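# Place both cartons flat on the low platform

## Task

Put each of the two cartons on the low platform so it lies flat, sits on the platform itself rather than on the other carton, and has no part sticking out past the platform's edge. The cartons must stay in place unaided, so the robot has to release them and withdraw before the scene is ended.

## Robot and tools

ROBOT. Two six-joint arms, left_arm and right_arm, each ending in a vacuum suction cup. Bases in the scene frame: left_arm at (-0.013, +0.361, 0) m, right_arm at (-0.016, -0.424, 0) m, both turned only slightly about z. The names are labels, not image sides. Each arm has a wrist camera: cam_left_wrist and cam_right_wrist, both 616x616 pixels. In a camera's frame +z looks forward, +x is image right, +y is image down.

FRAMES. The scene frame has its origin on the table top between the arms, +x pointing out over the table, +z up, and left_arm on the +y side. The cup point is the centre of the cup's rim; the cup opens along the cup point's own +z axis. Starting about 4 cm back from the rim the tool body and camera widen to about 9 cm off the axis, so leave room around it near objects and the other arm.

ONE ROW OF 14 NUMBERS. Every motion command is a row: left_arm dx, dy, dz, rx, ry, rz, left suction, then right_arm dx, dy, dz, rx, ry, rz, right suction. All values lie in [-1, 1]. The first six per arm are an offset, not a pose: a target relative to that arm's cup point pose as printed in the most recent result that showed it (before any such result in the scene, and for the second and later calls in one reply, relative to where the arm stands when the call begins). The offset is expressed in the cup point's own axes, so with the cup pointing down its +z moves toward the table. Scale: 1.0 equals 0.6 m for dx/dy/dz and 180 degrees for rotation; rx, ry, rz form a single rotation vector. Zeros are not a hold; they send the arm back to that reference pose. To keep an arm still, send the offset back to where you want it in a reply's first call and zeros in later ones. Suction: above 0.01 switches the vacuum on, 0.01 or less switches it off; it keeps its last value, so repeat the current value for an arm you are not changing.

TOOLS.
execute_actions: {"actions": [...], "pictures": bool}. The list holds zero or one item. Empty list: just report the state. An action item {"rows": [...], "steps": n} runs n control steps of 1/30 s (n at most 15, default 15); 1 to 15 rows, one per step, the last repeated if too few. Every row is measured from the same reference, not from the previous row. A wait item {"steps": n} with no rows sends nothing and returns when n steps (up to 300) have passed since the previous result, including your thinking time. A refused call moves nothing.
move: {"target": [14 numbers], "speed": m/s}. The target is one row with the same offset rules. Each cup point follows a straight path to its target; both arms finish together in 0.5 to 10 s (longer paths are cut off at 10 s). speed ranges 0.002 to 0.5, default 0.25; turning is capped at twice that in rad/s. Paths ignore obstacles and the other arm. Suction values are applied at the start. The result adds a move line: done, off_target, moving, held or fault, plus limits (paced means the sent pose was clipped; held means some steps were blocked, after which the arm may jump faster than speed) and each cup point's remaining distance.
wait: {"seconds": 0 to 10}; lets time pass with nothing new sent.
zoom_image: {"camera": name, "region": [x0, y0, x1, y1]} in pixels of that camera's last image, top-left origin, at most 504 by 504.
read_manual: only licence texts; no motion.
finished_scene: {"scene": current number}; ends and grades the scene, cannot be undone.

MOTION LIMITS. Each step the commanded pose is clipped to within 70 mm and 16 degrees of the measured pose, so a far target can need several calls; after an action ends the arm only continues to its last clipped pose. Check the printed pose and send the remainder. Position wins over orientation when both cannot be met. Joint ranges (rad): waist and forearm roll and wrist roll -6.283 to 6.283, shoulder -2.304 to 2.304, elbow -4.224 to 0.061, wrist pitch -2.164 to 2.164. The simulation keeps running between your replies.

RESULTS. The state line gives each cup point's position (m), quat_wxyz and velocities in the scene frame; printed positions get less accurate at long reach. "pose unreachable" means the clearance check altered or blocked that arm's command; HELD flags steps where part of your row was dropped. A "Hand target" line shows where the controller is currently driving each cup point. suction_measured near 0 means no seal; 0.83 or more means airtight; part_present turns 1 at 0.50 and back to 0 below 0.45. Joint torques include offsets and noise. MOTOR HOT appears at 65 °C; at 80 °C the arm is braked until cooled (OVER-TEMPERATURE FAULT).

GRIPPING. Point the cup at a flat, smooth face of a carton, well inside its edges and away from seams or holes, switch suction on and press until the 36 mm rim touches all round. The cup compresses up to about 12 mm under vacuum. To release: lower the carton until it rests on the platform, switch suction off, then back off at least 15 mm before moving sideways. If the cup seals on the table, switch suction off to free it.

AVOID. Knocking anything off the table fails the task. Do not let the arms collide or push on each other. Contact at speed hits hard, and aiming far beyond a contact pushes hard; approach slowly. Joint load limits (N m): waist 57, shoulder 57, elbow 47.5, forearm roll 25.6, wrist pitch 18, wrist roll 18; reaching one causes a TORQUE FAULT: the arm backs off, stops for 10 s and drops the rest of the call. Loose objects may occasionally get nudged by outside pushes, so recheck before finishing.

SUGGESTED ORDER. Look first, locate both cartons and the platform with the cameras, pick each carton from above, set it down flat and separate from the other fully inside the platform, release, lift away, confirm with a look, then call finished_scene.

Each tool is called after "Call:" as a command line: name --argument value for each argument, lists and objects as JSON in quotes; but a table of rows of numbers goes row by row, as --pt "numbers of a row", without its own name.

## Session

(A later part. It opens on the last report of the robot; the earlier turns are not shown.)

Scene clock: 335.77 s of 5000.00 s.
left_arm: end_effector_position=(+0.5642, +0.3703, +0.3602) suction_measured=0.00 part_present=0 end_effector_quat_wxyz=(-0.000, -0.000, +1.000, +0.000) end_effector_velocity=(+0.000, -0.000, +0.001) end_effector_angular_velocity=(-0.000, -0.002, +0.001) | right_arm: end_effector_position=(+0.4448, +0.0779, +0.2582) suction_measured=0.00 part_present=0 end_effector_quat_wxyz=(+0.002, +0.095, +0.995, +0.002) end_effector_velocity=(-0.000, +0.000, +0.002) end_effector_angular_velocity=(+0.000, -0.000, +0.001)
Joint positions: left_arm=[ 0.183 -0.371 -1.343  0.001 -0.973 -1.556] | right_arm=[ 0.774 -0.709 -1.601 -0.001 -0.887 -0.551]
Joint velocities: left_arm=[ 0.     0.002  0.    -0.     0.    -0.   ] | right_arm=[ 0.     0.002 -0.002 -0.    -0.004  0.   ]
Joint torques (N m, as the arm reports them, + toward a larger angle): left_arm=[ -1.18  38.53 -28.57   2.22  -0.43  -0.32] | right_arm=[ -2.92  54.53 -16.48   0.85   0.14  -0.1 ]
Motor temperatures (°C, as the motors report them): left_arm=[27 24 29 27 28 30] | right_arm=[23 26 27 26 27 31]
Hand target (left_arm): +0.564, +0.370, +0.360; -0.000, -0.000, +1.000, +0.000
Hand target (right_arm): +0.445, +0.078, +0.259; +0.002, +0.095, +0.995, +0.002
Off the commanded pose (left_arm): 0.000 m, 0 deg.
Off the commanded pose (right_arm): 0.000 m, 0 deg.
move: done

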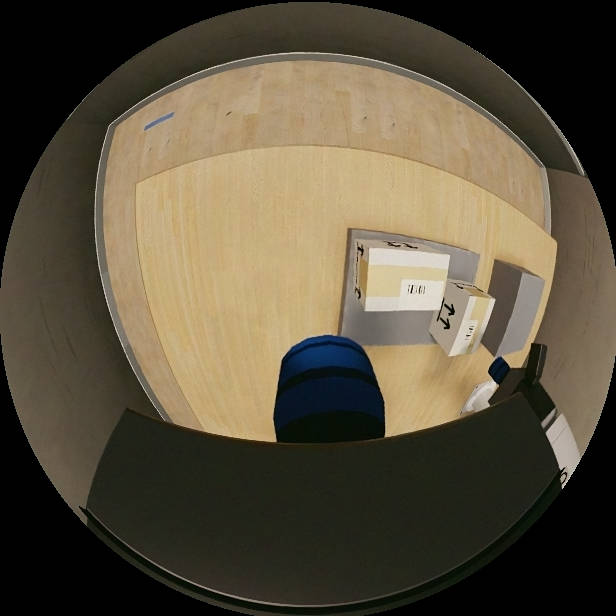

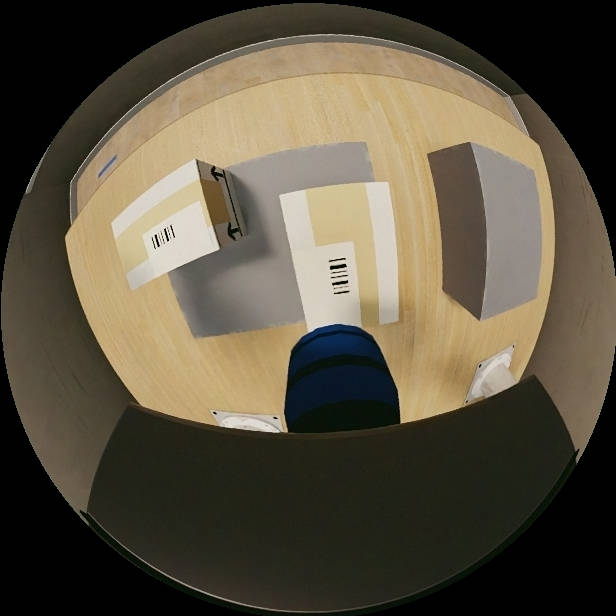

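Call:
move --target '[0,0,0,0,0,0,0, 0.030,-0.240,-0.170,0,0,-0.061,0]' --speed 0.3

Scene clock: 349.20 s of 5000.00 s.
left_arm: end_effector_position=(+0.5642, +0.3703, +0.3602) suction_measured=0.00 part_present=0 end_effector_quat_wxyz=(-0.000, -0.000, +1.000, +0.000) end_effector_velocity=(-0.000, +0.000, -0.000) end_effector_angular_velocity=(+0.000, +0.000, +0.000) | right_arm: end_effector_position=(+0.3992, -0.0604, +0.3590) suction_measured=0.00 part_present=0 end_effector_quat_wxyz=(+0.002, -0.001, +1.000, +0.001) end_effector_velocity=(+0.000, -0.001, +0.003) end_effector_angular_velocity=(+0.003, -0.002, -0.000)
Joint positions: left_arm=[ 0.183 -0.371 -1.343  0.001 -0.973 -1.556] | right_arm=[ 0.665 -0.304 -1.254 -0.001 -0.945 -0.852]
Joint velocities: left_arm=[ 0.001 -0.    -0.     0.    -0.     0.   ] | right_arm=[-0.002  0.006  0.     0.002 -0.002 -0.002]
Joint torques (N m, as the arm reports them, + toward a larger angle): left_arm=[  0.3   41.86 -28.74   2.65  -0.78  -0.41] | right_arm=[ -3.54  39.71 -16.37   0.41   0.15   0.02]
Motor temperatures (°C, as the motors report them): left_arm=[27 24 29 27 28 30] | right_arm=[23 26 27 26 27 31]
Hand target (left_arm): +0.564, +0.370, +0.360; -0.000, -0.000, +1.000, +0.000
Hand target (right_arm): +0.399, -0.061, +0.359; +0.002, -0.001, +1.000, +0.001
Off the commanded pose (left_arm): 0.000 m, 0 deg.
Off the commanded pose (right_arm): 0.001 m, 0 deg.
After step 90, 9.23 s passed at rest.
move: done

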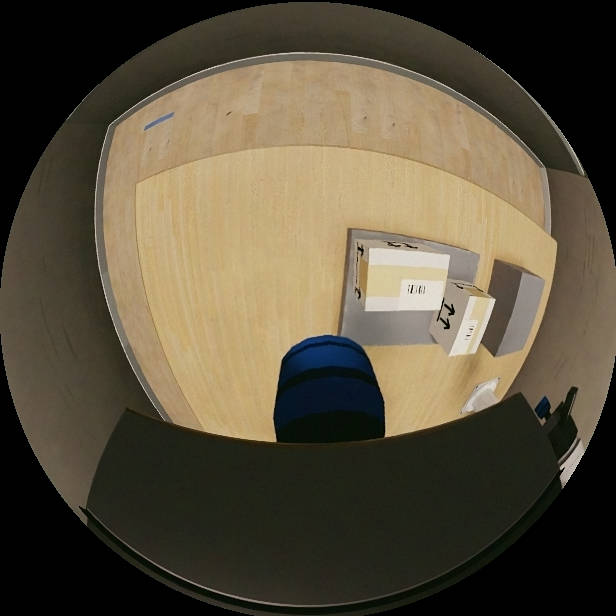

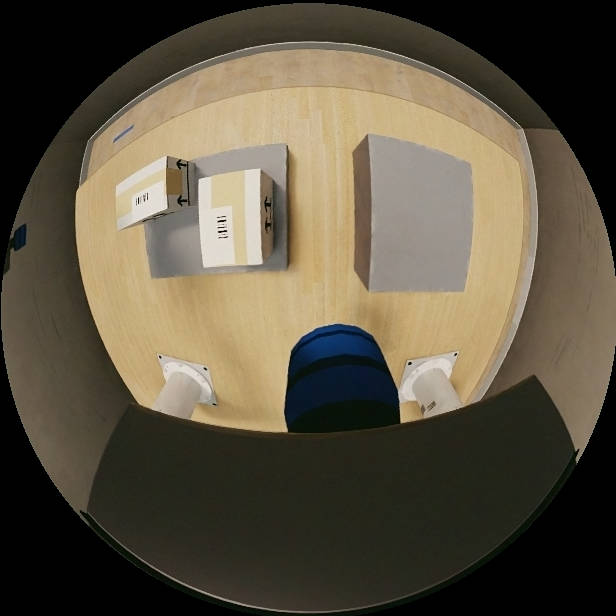

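Call:
zoom_image --camera "cam_right_wrist" --region '[100, 120, 320, 300]'

Call:
zoom_image --camera "cam_left_wrist" --region '[330, 210, 520, 370]'

Region (100, 120, 320, 300) of cam_right_wrist's 616x616 image, scaled by 2.291, with more detail than that image has; it fills the top 412 rows of this view, and the rest is white.

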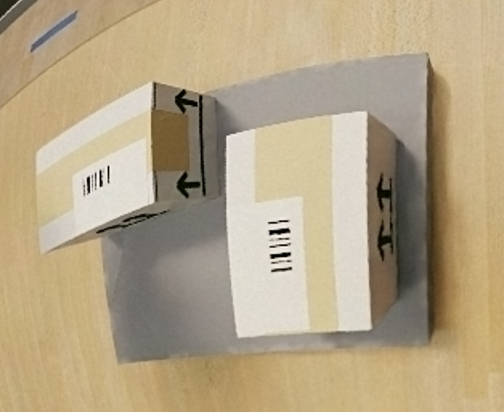

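Region (330, 210, 520, 370) of cam_left_wrist's 616x616 image, scaled by 2.653, with more detail than that image has; it fills the top 424 rows of this view, and the rest is white.

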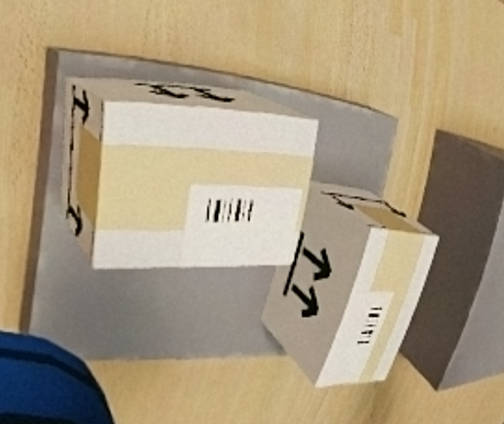

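Call:
move --target '[0,0.1,0,0,0,0,0, 0,-0.35,0,0,0,0,0]' --speed 0.3

Scene clock: 364.83 s of 5000.00 s.
left_arm: end_effector_position=(+0.5640, +0.4302, +0.3602) suction_measured=0.00 part_present=0 end_effector_quat_wxyz=(-0.000, -0.000, +1.000, +0.000) end_effector_velocity=(+0.000, +0.000, +0.000) end_effector_angular_velocity=(-0.001, -0.001, +0.000) | right_arm: end_effector_position=(+0.3988, -0.2701, +0.3582) suction_measured=0.00 part_present=0 end_effector_quat_wxyz=(+0.002, -0.001, +1.000, +0.001) end_effector_velocity=(+0.001, -0.002, +0.001) end_effector_angular_velocity=(+0.002, -0.002, -0.001)
Joint positions: left_arm=[ 0.286 -0.381 -1.356  0.001 -0.976 -1.453] | right_arm=[ 0.3   -0.034 -0.94   0.    -0.902 -1.218]
Joint velocities: left_arm=[ 0.001  0.001 -0.    -0.001 -0.     0.001] | right_arm=[-0.005  0.002 -0.     0.001  0.001 -0.005]
Joint torques (N m, as the arm reports them, + toward a larger angle): left_arm=[ -2.87  38.57 -27.71   1.83  -0.43  -0.41] | right_arm=[ -0.84  26.05 -16.81   0.2    0.19  -0.17]
Motor temperatures (°C, as the motors report them): left_arm=[27 24 29 27 28 30] | right_arm=[23 26 27 26 27 31]
Hand target (left_arm): +0.564, +0.430, +0.360; -0.000, -0.000, +1.000, +0.000
Hand target (right_arm): +0.399, -0.270, +0.358; +0.002, -0.001, +1.000, +0.001
Off the commanded pose (left_arm): 0.000 m, 0 deg.
Off the commanded pose (right_arm): 0.001 m, 0 deg.
After step 90, 11.33 s passed at rest.
move: done

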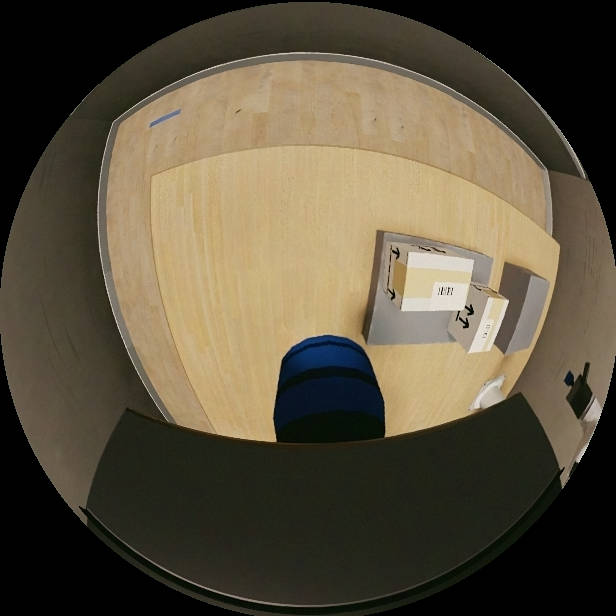

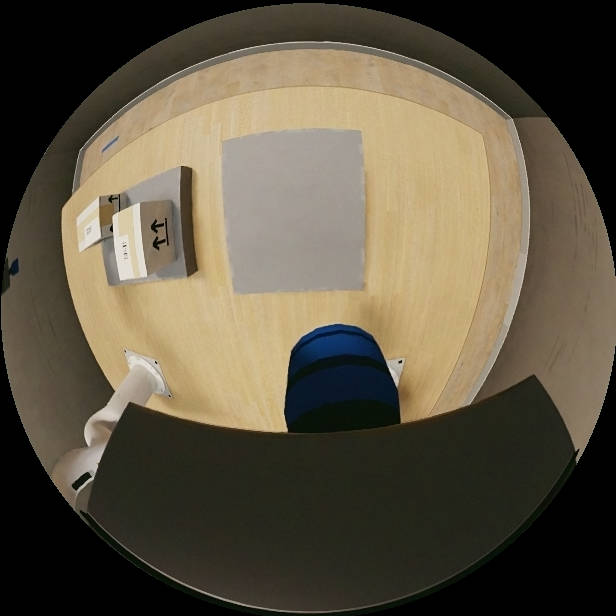

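Call:
zoom_image --camera "cam_left_wrist" --region '[350, 215, 530, 365]'

Region (350, 215, 530, 365) of cam_left_wrist's 616x616 image, scaled by 2.800, with more detail than that image has.

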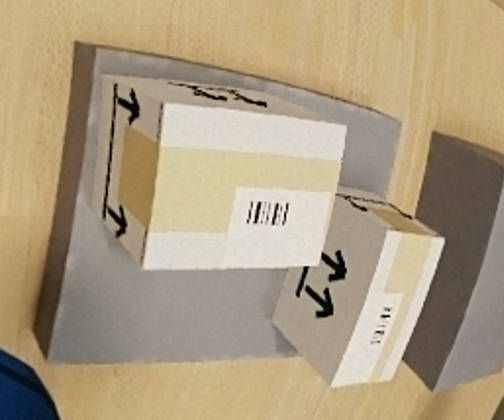

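Call:
zoom_image --camera "cam_left_wrist" --region '[365, 222, 435, 312]'

Region (365, 222, 435, 312) of cam_left_wrist's 616x616 image, scaled by 5.600, with more detail than that image has.

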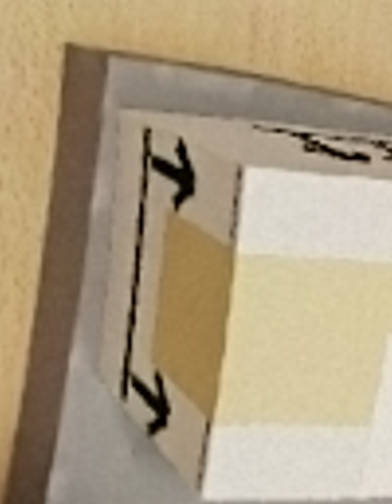

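Both cartons sit flat, side by side, inside the low platform's edges, and both arms are clear. Ending scene 1.

Call:
finished_scene --scene 1

The scene is finished: the task was done.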